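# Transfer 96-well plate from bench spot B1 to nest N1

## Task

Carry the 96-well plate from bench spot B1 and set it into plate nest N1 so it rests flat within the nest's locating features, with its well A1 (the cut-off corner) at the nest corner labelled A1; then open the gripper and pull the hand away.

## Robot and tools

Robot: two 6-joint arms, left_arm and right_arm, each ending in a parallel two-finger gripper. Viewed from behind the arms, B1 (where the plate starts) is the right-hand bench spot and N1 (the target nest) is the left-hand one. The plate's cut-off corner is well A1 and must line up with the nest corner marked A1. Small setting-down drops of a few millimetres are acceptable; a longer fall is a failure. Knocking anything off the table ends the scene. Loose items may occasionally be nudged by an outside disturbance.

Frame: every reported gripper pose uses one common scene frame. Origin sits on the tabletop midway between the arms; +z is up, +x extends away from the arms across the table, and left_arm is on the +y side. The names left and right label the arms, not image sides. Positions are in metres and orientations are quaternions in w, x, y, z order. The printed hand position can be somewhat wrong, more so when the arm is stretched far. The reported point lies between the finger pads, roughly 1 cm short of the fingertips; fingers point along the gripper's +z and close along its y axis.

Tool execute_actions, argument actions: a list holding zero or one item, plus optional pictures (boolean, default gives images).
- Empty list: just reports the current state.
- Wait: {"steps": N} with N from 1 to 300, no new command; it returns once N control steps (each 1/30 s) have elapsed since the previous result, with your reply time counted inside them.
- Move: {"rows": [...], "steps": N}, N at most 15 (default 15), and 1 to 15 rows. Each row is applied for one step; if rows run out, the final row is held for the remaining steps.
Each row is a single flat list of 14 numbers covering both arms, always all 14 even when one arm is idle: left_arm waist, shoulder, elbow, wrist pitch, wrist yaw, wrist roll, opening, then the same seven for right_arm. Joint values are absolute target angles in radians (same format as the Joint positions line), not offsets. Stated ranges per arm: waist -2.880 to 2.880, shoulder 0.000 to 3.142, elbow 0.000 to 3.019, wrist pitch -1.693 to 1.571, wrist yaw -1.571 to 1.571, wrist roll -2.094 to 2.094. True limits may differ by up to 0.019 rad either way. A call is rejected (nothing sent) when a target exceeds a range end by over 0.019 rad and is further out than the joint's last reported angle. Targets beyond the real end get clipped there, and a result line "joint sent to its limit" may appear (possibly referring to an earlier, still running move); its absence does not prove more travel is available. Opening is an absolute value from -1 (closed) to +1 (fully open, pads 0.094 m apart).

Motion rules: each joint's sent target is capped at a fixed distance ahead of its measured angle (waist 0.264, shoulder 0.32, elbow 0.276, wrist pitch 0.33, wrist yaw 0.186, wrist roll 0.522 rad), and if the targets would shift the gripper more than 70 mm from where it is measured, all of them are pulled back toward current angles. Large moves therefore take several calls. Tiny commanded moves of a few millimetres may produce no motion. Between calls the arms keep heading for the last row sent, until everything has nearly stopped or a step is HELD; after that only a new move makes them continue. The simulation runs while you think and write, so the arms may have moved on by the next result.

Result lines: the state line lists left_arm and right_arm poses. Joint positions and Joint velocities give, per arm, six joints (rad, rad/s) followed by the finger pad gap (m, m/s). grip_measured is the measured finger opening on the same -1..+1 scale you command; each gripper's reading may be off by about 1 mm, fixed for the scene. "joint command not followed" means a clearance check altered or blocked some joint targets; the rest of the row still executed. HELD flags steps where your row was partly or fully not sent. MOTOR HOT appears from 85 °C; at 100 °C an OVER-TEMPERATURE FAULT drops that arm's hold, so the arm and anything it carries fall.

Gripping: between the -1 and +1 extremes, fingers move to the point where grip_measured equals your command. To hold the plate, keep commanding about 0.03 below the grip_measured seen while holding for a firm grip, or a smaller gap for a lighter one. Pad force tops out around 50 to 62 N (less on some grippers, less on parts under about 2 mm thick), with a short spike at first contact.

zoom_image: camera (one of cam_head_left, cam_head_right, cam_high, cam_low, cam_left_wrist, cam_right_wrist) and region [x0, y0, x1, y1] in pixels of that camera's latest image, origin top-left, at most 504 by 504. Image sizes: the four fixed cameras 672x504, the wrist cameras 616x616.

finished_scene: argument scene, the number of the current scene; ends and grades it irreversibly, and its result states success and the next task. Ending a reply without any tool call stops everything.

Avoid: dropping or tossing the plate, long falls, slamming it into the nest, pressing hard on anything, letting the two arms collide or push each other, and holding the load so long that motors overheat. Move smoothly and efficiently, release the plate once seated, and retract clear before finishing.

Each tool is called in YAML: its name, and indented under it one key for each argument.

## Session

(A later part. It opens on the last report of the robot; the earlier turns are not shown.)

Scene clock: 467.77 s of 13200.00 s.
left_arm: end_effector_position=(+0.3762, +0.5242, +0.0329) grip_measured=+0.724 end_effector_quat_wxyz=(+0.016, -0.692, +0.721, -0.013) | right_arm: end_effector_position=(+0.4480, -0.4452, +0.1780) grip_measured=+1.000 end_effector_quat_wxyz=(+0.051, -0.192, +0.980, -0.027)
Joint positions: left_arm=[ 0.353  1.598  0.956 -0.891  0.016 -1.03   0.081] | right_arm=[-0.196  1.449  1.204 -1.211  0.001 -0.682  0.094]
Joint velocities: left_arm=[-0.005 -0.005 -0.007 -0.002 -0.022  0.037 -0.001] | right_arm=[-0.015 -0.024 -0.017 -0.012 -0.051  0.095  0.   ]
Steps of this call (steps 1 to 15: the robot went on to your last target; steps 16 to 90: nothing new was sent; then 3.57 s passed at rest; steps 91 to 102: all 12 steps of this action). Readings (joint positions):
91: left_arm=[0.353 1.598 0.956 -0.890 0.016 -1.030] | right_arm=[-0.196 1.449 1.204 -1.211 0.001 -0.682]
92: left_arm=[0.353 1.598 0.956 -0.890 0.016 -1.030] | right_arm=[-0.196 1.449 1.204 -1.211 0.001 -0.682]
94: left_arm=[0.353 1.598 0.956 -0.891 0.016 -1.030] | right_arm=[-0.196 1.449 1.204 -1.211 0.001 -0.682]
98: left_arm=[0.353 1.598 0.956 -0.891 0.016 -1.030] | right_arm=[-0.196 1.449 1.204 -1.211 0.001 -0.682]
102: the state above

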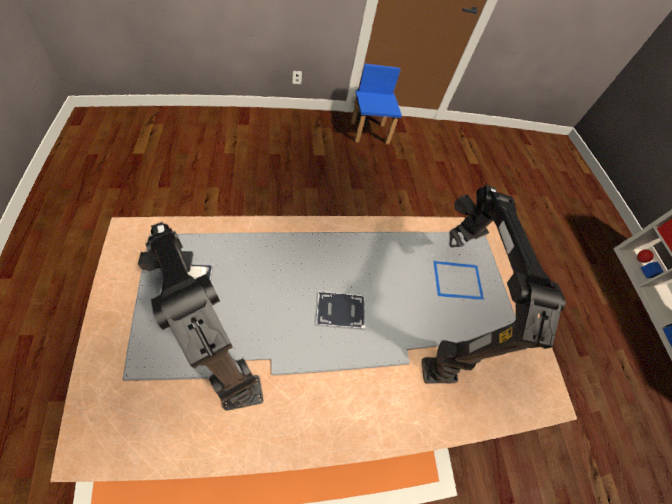

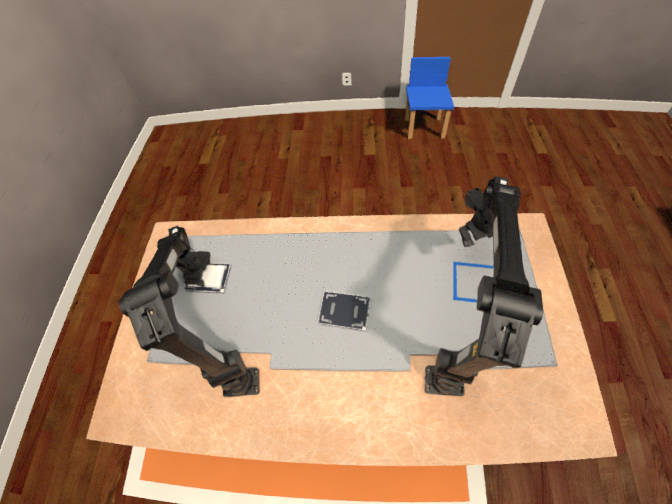

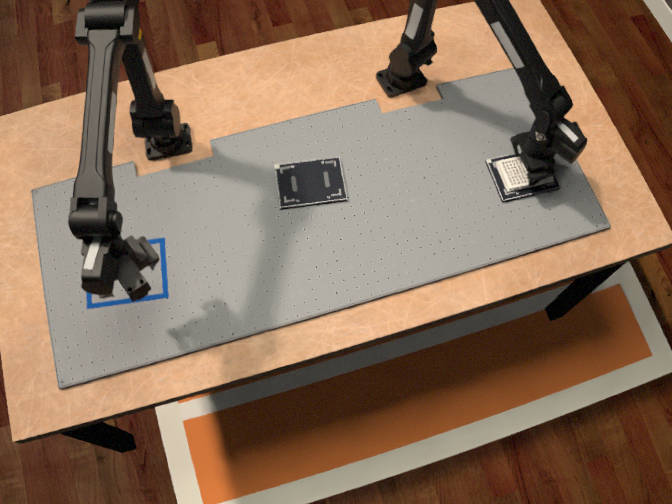

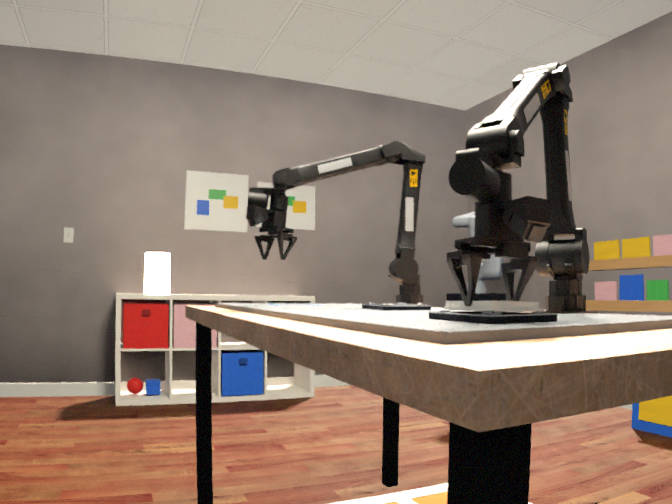

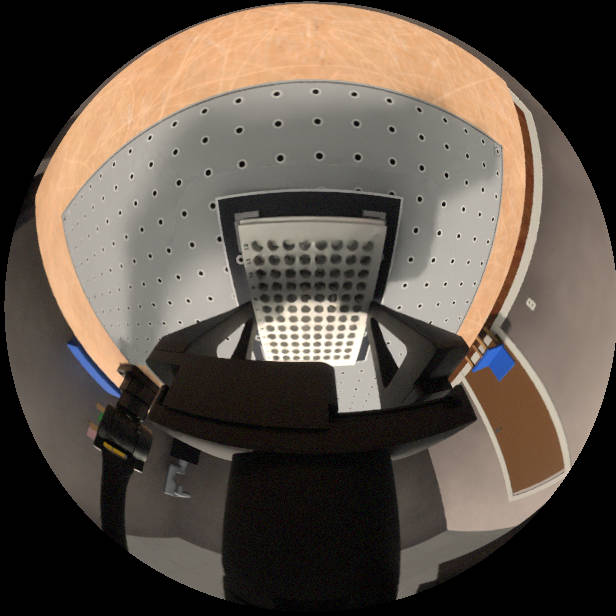

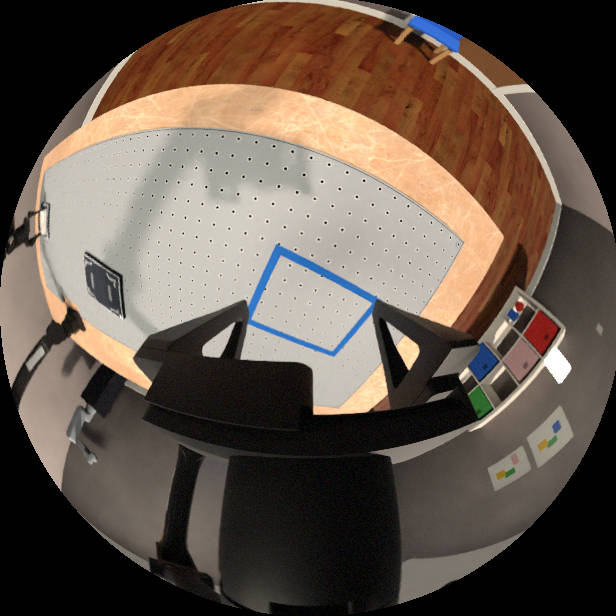

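execute_actions:
  actions:
    - {"rows":[[0.361,1.580,0.965,-0.908,0.018,-1.023,0.705,-0.2,1.45,1.2,-1.2,0,-0.675,1],[0.361,1.574,0.965,-0.910,0.018,-1.023,0.705,-0.2,1.45,1.2,-1.2,0,-0.675,1],[0.361,1.570,0.965,-0.912,0.018,-1.023,0.705,-0.2,1.45,1.2,-1.2,0,-0.675,1],[0.361,1.567,0.965,-0.913,0.018,-1.023,0.705,-0.2,1.45,1.2,-1.2,0,-0.675,1],[0.361,1.565,0.965,-0.914,0.018,-1.023,0.705,-0.2,1.45,1.2,-1.2,0,-0.675,1]],"steps":14}
  pictures: true

zoom_image:
  camera: "cam_left_wrist"
  region: [211,170,411,290]

zoom_image:
  camera: "cam_low"
  region: [424,270,564,330]

Scene clock: 475.30 s of 13200.00 s.
left_arm: end_effector_position=(+0.3762, +0.5242, +0.0338) grip_measured=+0.724 end_effector_quat_wxyz=(+0.017, -0.692, +0.721, -0.013) | right_arm: end_effector_position=(+0.4480, -0.4452, +0.1780) grip_measured=+1.000 end_effector_quat_wxyz=(+0.051, -0.192, +0.980, -0.027)
Joint positions: left_arm=[ 0.353  1.596  0.956 -0.892  0.016 -1.03   0.081] | right_arm=[-0.196  1.449  1.204 -1.211  0.001 -0.682  0.094]
Joint velocities: left_arm=[-0.005 -0.005  0.002  0.002  0.037 -0.022  0.001] | right_arm=[-0.015  0.005 -0.002  0.012 -0.022  0.007  0.   ]
Steps of this call (steps 1 to 15: the robot went on to your last target; steps 16 to 90: nothing new was sent; then 4.07 s passed at rest; steps 91 to 104: all 14 steps of this action). Readings (joint positions):
91: left_arm=[0.353 1.598 0.956 -0.891 0.016 -1.030] | right_arm=[-0.196 1.449 1.204 -1.211 0.001 -0.682]
92: left_arm=[0.353 1.598 0.956 -0.891 0.016 -1.030] | right_arm=[-0.196 1.449 1.204 -1.211 0.001 -0.682]
94: left_arm=[0.353 1.598 0.956 -0.891 0.016 -1.030] | right_arm=[-0.196 1.449 1.204 -1.211 0.001 -0.682]
98: left_arm=[0.353 1.596 0.956 -0.892 0.016 -1.030] | right_arm=[-0.196 1.449 1.204 -1.211 0.001 -0.682]
104: the state above

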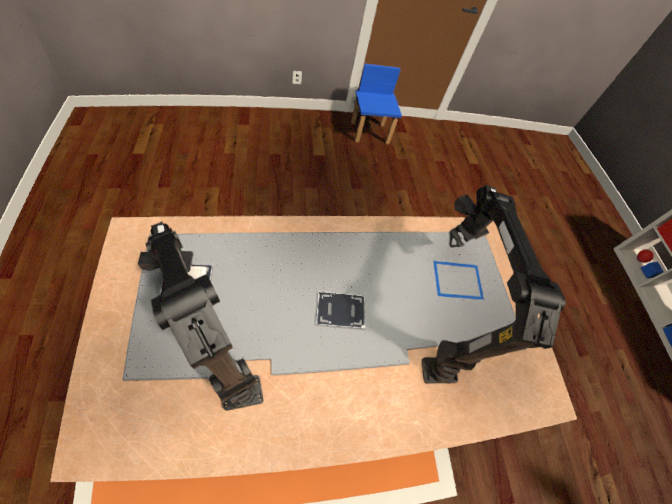

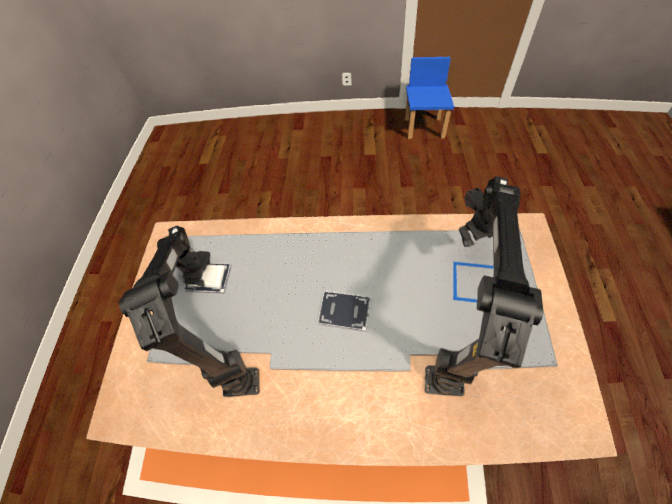

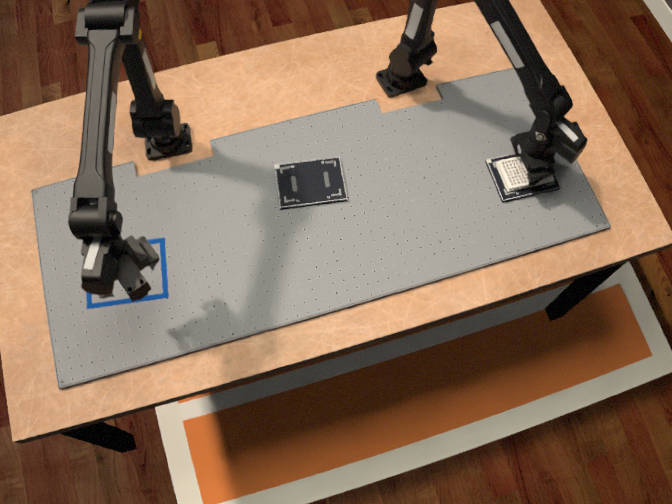

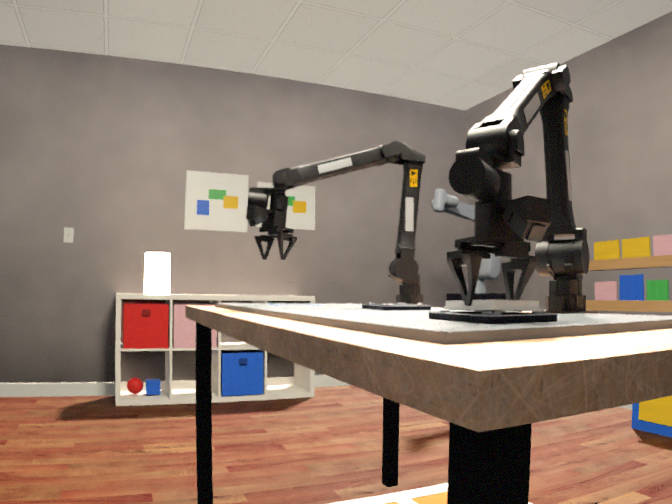

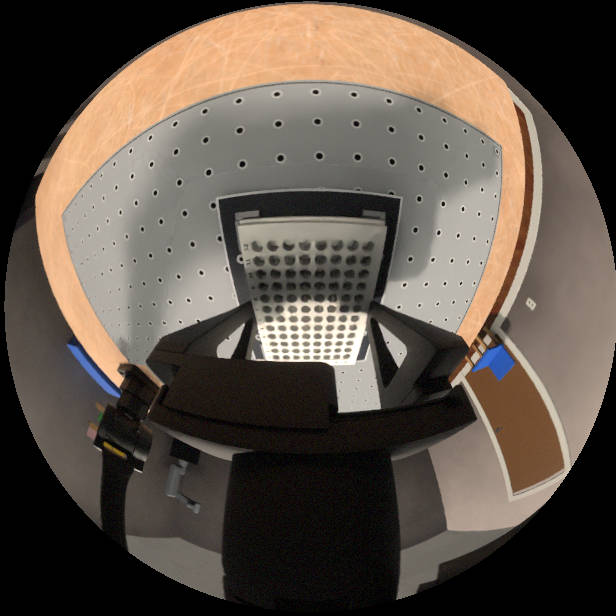

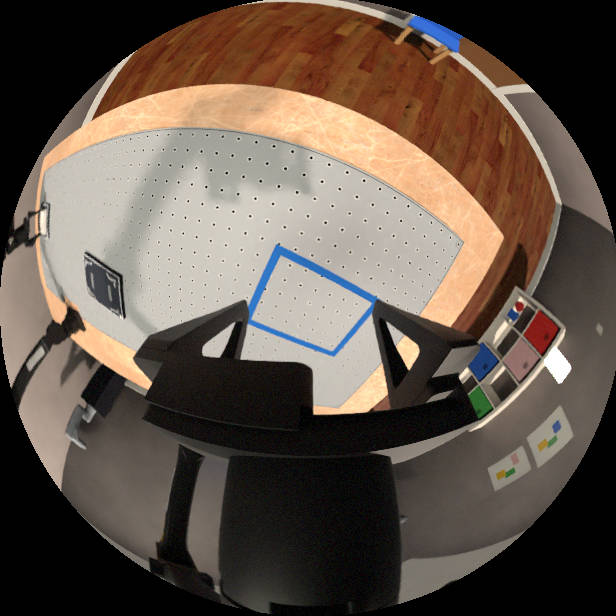

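Region (211, 170, 411, 290) of cam_left_wrist's 616x616 image, scaled by 2.520, with more detail than that image has; it fills the top 302 rows of this view, and the rest is white.

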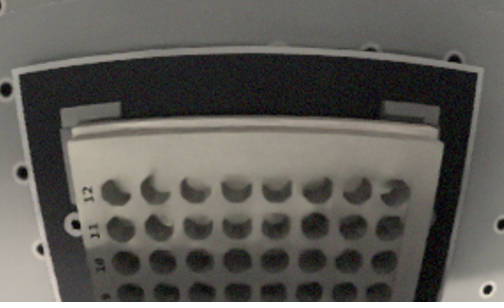

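Region (424, 270, 564, 330) of cam_low's 672x504 image, scaled by 3.600, with more detail than that image has; it fills the top 216 rows of this view, and the rest is white.

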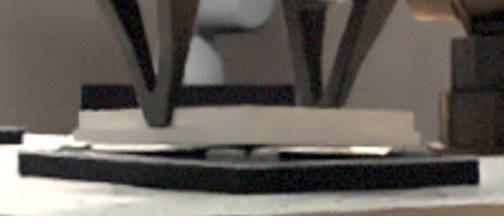

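execute_actions:
  actions:
    - {"rows":[[0.361,1.590,0.958,-0.910,0.018,-1.023,0.705,-0.2,1.45,1.2,-1.2,0,-0.675,1],[0.361,1.590,0.958,-0.914,0.018,-1.023,0.705,-0.2,1.45,1.2,-1.2,0,-0.675,1],[0.361,1.590,0.958,-0.917,0.018,-1.023,0.705,-0.2,1.45,1.2,-1.2,0,-0.675,1],[0.361,1.590,0.958,-0.920,0.018,-1.023,0.705,-0.2,1.45,1.2,-1.2,0,-0.675,1]],"steps":12}
  pictures: true

zoom_image:
  camera: "cam_left_wrist"
  region: [211,170,411,290]

Scene clock: 481.70 s of 13200.00 s.
left_arm: end_effector_position=(+0.3761, +0.5241, +0.0337) grip_measured=+0.724 end_effector_quat_wxyz=(+0.016, -0.692, +0.721, -0.013) | right_arm: end_effector_position=(+0.4480, -0.4452, +0.1780) grip_measured=+1.000 end_effector_quat_wxyz=(+0.051, -0.192, +0.980, -0.027)
Joint positions: left_arm=[ 0.353  1.596  0.956 -0.893  0.016 -1.03   0.081] | right_arm=[-0.196  1.449  1.204 -1.211  0.001 -0.682  0.094]
Joint velocities: left_arm=[ 0.005 -0.005 -0.002  0.002 -0.081 -0.095  0.   ] | right_arm=[-0.005 -0.005 -0.002 -0.007 -0.007  0.022  0.   ]
Steps of this call (steps 1 to 15: the robot went on to your last target; steps 16 to 90: nothing new was sent; then 3.00 s passed at rest; steps 91 to 102: all 12 steps of this action). Readings (joint positions):
91: left_arm=[0.353 1.596 0.956 -0.892 0.016 -1.030] | right_arm=[-0.196 1.449 1.204 -1.211 0.001 -0.682]
92: left_arm=[0.353 1.596 0.956 -0.892 0.016 -1.030] | right_arm=[-0.196 1.449 1.204 -1.211 0.001 -0.682]
94: left_arm=[0.353 1.596 0.956 -0.893 0.016 -1.030] | right_arm=[-0.196 1.449 1.204 -1.211 0.001 -0.682]
98: left_arm=[0.353 1.596 0.956 -0.893 0.016 -1.030] | right_arm=[-0.196 1.449 1.204 -1.211 0.001 -0.682]
102: the state above

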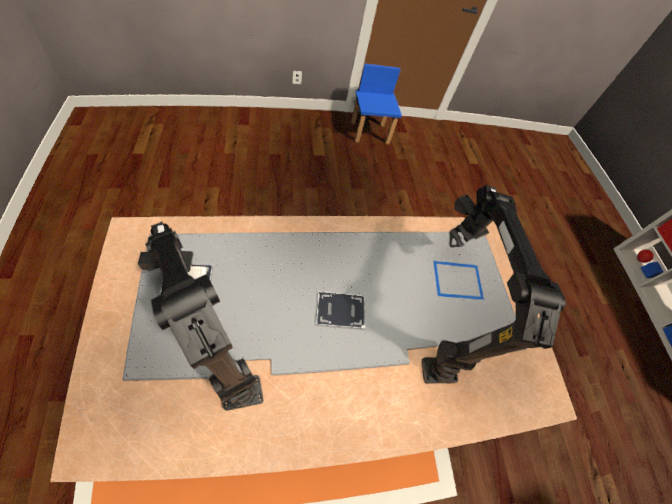

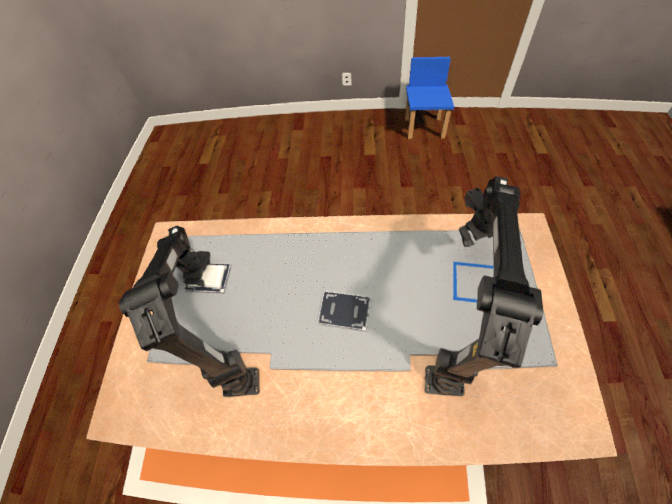

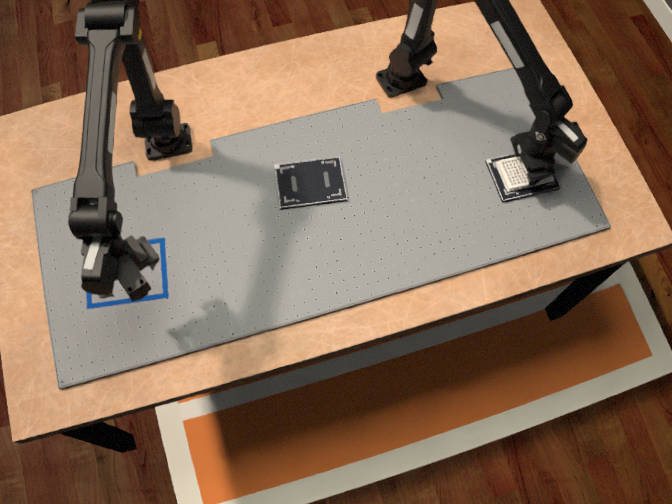

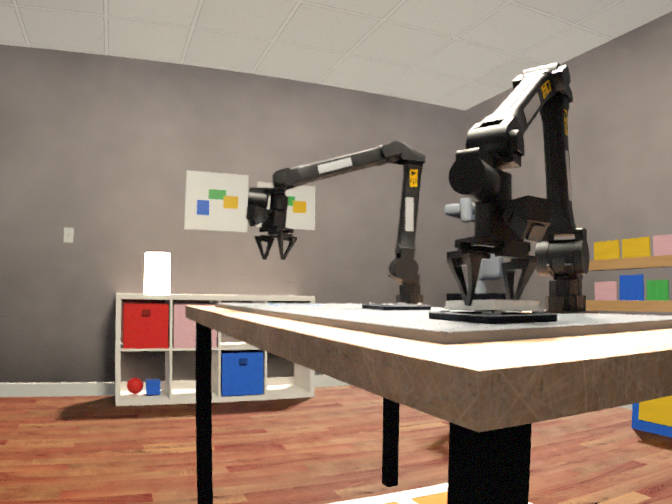

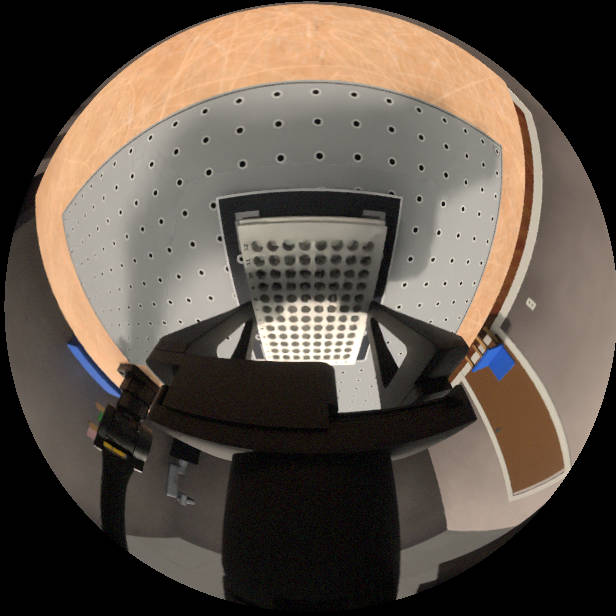

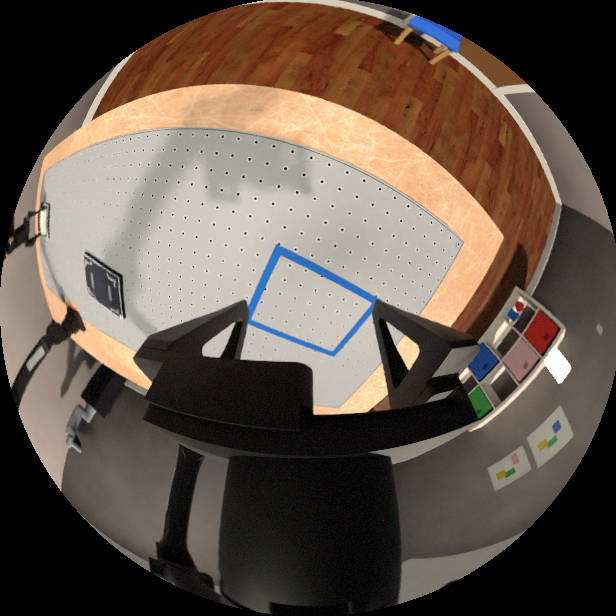

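Region (211, 170, 411, 290) of cam_left_wrist's 616x616 image, scaled by 2.520, with more detail than that image has; it fills the top 302 rows of this view, and the rest is white.

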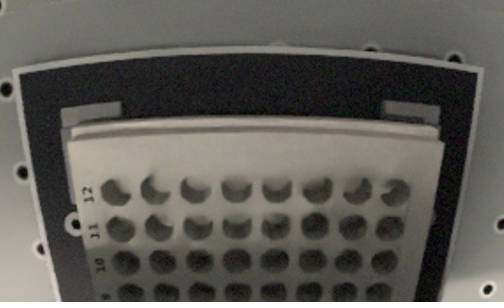

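zoom_image:
  camera: "cam_high"
  region: [480,145,564,205]

zoom_image:
  camera: "cam_head_right"
  region: [180,250,240,300]

zoom_image:
  camera: "cam_left_wrist"
  region: [240,300,380,370]

Region (480, 145, 564, 205) of cam_high's 672x504 image, scaled by 6.000, with more detail than that image has; it fills the top 360 rows of this view, and the rest is white.

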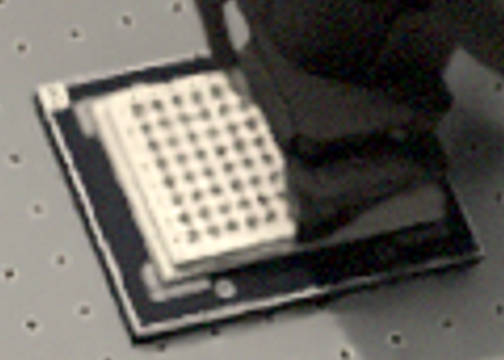

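Region (180, 250, 240, 300) of cam_head_right's 672x504 image, scaled by 8.400, with more detail than that image has.

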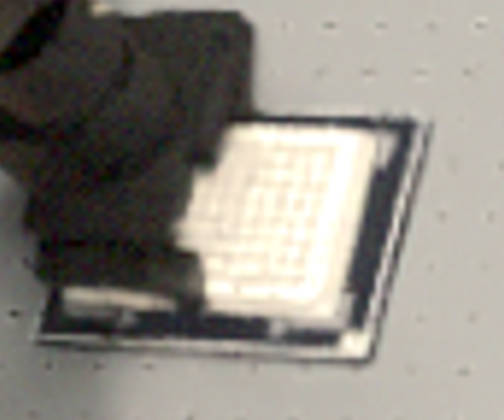

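Region (240, 300, 380, 370) of cam_left_wrist's 616x616 image, scaled by 3.600, with more detail than that image has.

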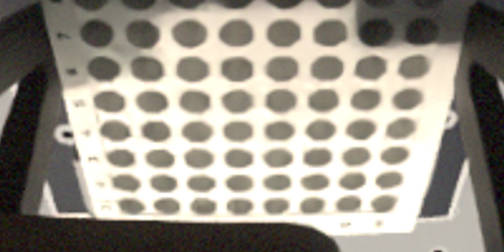

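execute_actions:
  actions:
    - {"rows":[[0.361,1.575,0.958,-0.908,0.018,-1.023,0.705,-0.2,1.45,1.2,-1.2,0,-0.675,1],[0.361,1.568,0.958,-0.910,0.018,-1.023,0.705,-0.2,1.45,1.2,-1.2,0,-0.675,1],[0.361,1.564,0.958,-0.912,0.018,-1.023,0.705,-0.2,1.45,1.2,-1.2,0,-0.675,1],[0.361,1.561,0.958,-0.914,0.018,-1.023,0.705,-0.2,1.45,1.2,-1.2,0,-0.675,1],[0.361,1.558,0.958,-0.916,0.018,-1.023,0.705,-0.2,1.45,1.2,-1.2,0,-0.675,1],[0.361,1.556,0.958,-0.918,0.018,-1.023,0.705,-0.2,1.45,1.2,-1.2,0,-0.675,1]],"steps":14}
  pictures: true

zoom_image:
  camera: "cam_left_wrist"
  region: [211,170,411,370]

zoom_image:
  camera: "cam_low"
  region: [424,270,564,330]

Scene clock: 493.60 s of 13200.00 s.
left_arm: end_effector_position=(+0.3751, +0.5234, +0.0365) grip_measured=+0.724 end_effector_quat_wxyz=(+0.016, -0.692, +0.721, -0.013) | right_arm: end_effector_position=(+0.4480, -0.4452, +0.1780) grip_measured=+1.000 end_effector_quat_wxyz=(+0.051, -0.192, +0.980, -0.027)
Joint positions: left_arm=[ 0.353  1.588  0.956 -0.901  0.017 -1.03   0.081] | right_arm=[-0.196  1.449  1.204 -1.211  0.001 -0.682  0.094]
Joint velocities: left_arm=[ 0.005 -0.015  0.017 -0.012  0.095 -0.007 -0.   ] | right_arm=[ 0.005 -0.005 -0.017 -0.002 -0.037  0.007  0.   ]
Steps of this call (steps 1 to 15: the robot went on to your last target; steps 16 to 90: nothing new was sent; then 8.43 s passed at rest; steps 91 to 104: all 14 steps of this action). Readings (joint positions):
91: left_arm=[0.353 1.596 0.956 -0.893 0.016 -1.030] | right_arm=[-0.196 1.449 1.204 -1.211 0.001 -0.682]
92: left_arm=[0.353 1.596 0.956 -0.893 0.016 -1.030] | right_arm=[-0.196 1.449 1.204 -1.211 0.001 -0.682]
94: left_arm=[0.353 1.596 0.956 -0.893 0.016 -1.030] | right_arm=[-0.196 1.449 1.204 -1.211 0.001 -0.682]
98: left_arm=[0.353 1.592 0.956 -0.894 0.016 -1.030] | right_arm=[-0.196 1.449 1.204 -1.211 0.001 -0.682]
104: the state above

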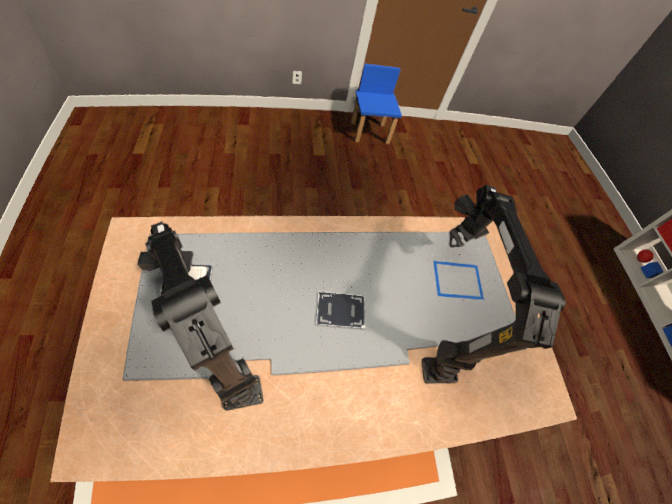

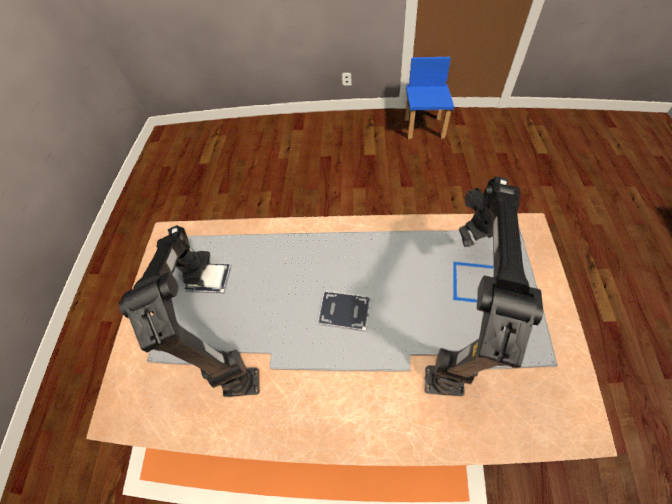

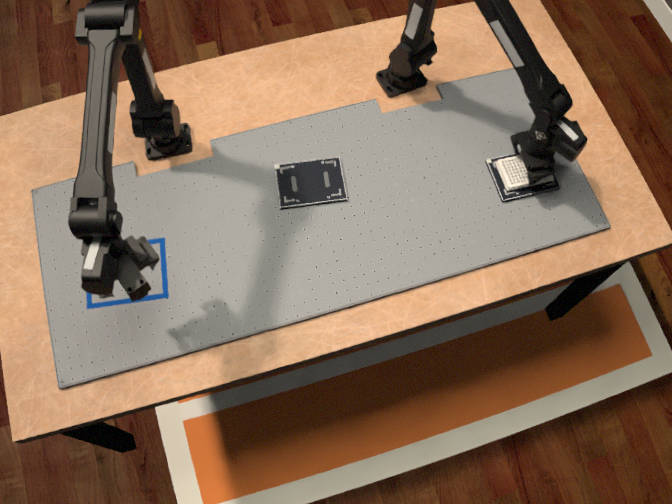

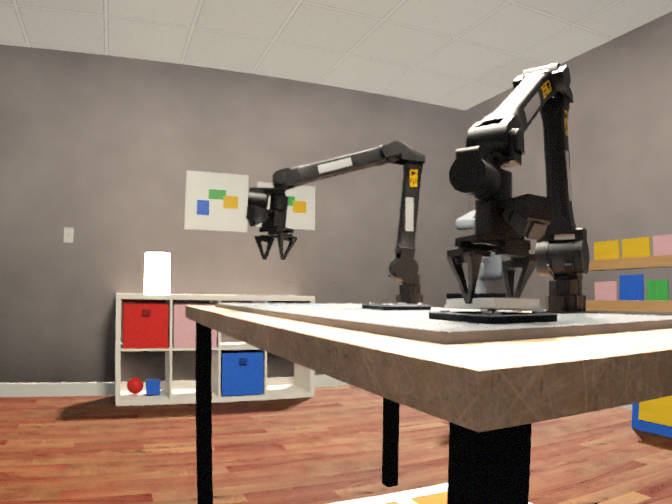

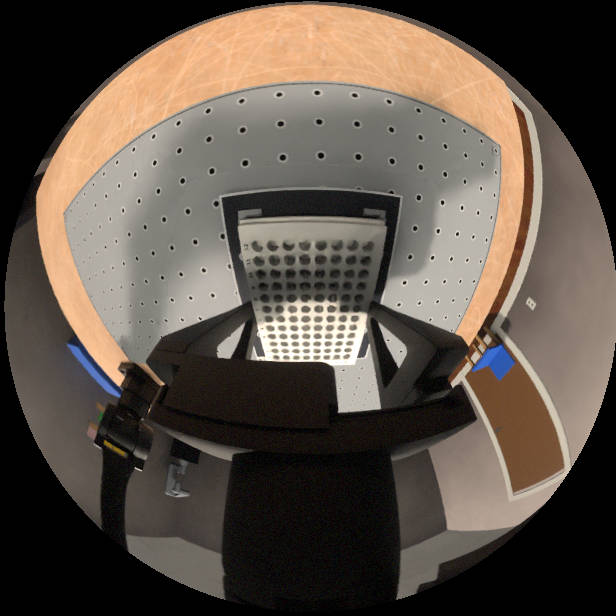

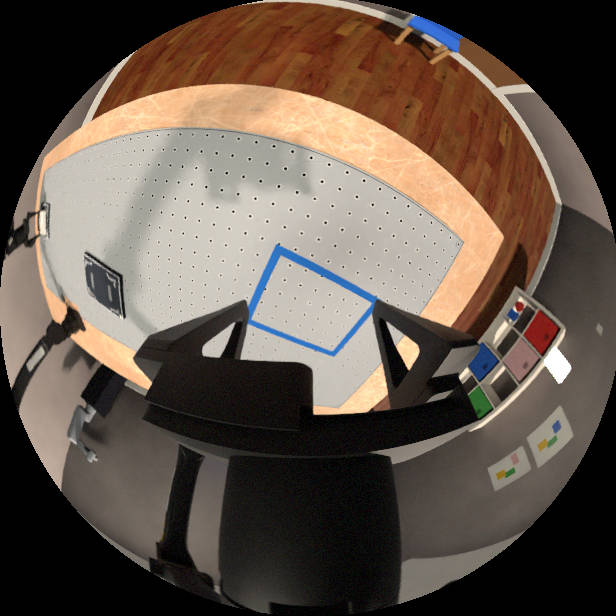

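Region (211, 170, 411, 370) of cam_left_wrist's 616x616 image, scaled by 2.520, with more detail than that image has.

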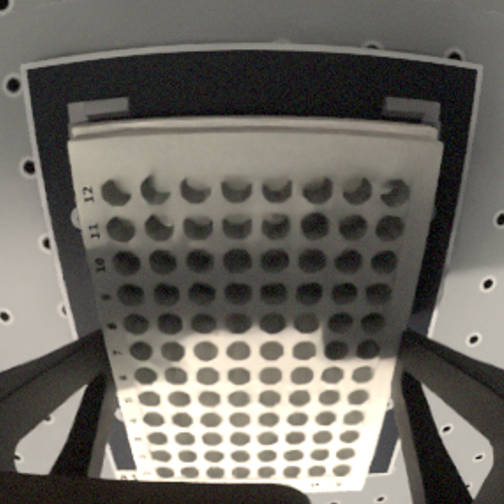

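Region (424, 270, 564, 330) of cam_low's 672x504 image, scaled by 3.600, with more detail than that image has; it fills the top 216 rows of this view, and the rest is white.

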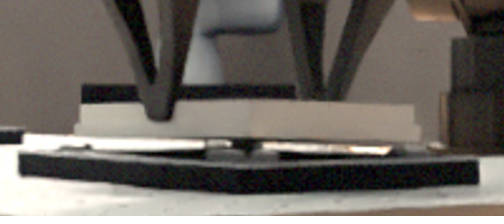

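execute_actions:
  actions:
    - {"rows":[[0.362,1.590,0.958,-0.900,0.018,-1.023,0.705,-0.2,1.45,1.2,-1.2,0,-0.675,1],[0.363,1.594,0.958,-0.895,0.018,-1.023,0.705,-0.2,1.45,1.2,-1.2,0,-0.675,1],[0.364,1.596,0.958,-0.890,0.018,-1.023,0.705,-0.2,1.45,1.2,-1.2,0,-0.675,1],[0.3645,1.597,0.958,-0.887,0.018,-1.023,0.705,-0.2,1.45,1.2,-1.2,0,-0.675,1],[0.365,1.598,0.958,-0.885,0.018,-1.023,0.705,-0.2,1.45,1.2,-1.2,0,-0.675,1]],"steps":12}
  pictures: true

zoom_image:
  camera: "cam_left_wrist"
  region: [211,170,411,370]

Scene clock: 513.00 s of 13200.00 s.
left_arm: end_effector_position=(+0.3752, +0.5243, +0.0367) grip_measured=+0.724 end_effector_quat_wxyz=(+0.017, -0.693, +0.721, -0.013) | right_arm: end_effector_position=(+0.4480, -0.4452, +0.1780) grip_measured=+1.000 end_effector_quat_wxyz=(+0.051, -0.192, +0.980, -0.027)
Joint positions: left_arm=[ 0.355  1.588  0.956 -0.899  0.017 -1.03   0.081] | right_arm=[-0.196  1.449  1.204 -1.211  0.001 -0.682  0.094]
Joint velocities: left_arm=[-0.005 -0.005 -0.002  0.012 -0.037  0.037 -0.   ] | right_arm=[ 0.015 -0.005 -0.022  0.002 -0.051  0.007  0.   ]
Steps of this call (steps 1 to 15: the robot went on to your last target; steps 16 to 90: nothing new was sent; then 16.00 s passed at rest; steps 91 to 102: all 12 steps of this action). Readings (joint positions):
91: left_arm=[0.353 1.588 0.956 -0.901 0.017 -1.030] | right_arm=[-0.196 1.449 1.204 -1.211 0.001 -0.682]
92: left_arm=[0.353 1.588 0.956 -0.901 0.017 -1.030] | right_arm=[-0.196 1.449 1.204 -1.211 0.001 -0.682]
94: left_arm=[0.353 1.588 0.956 -0.900 0.017 -1.030] | right_arm=[-0.196 1.449 1.204 -1.211 0.001 -0.682]
98: left_arm=[0.355 1.588 0.956 -0.899 0.017 -1.030] | right_arm=[-0.196 1.449 1.204 -1.211 0.001 -0.682]
102: the state above

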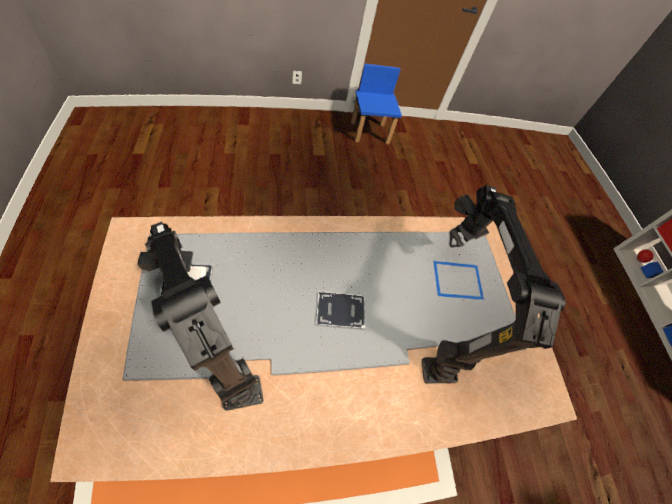

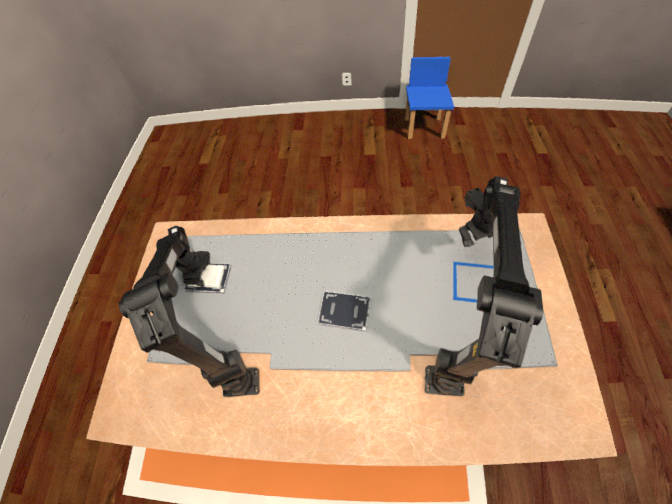

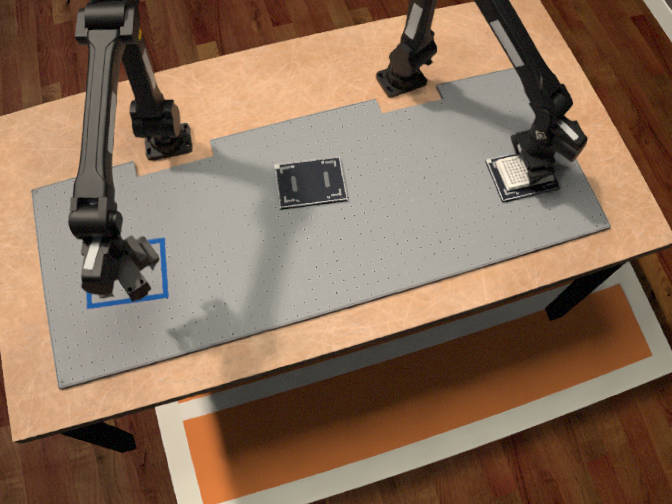

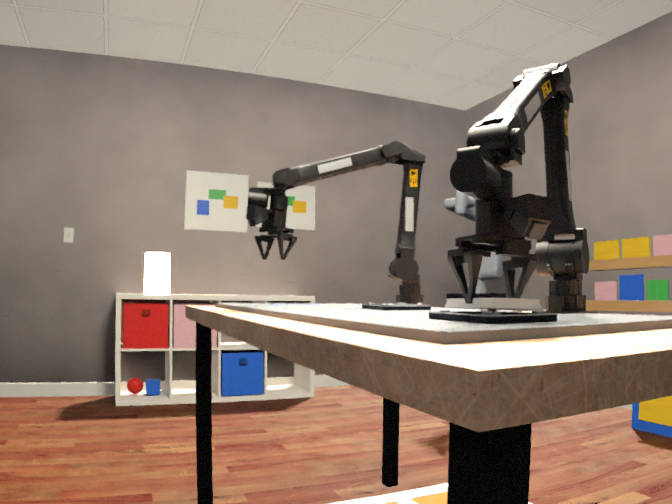

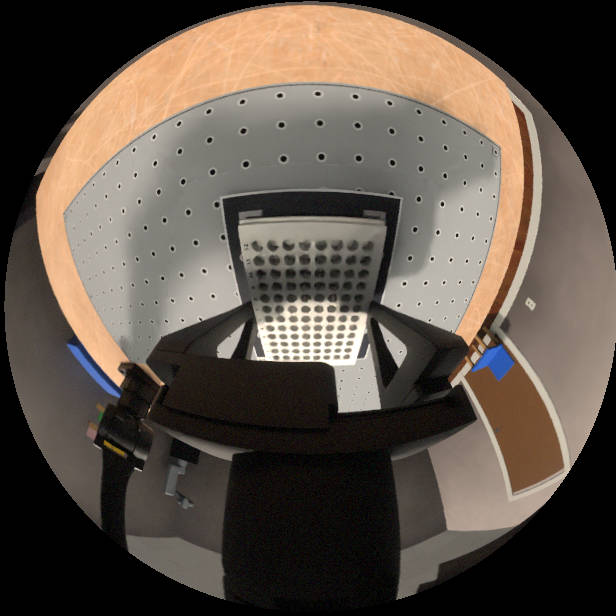

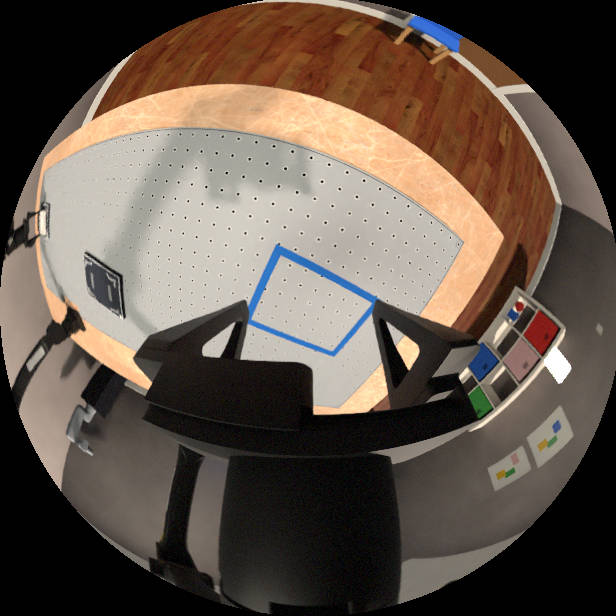

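Region (211, 170, 411, 370) of cam_left_wrist's 616x616 image, scaled by 2.520, with more detail than that image has.

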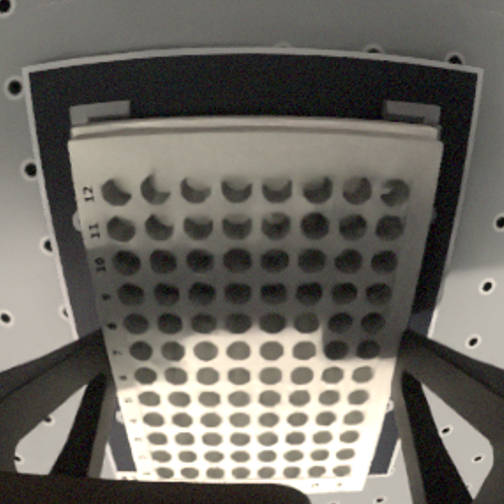

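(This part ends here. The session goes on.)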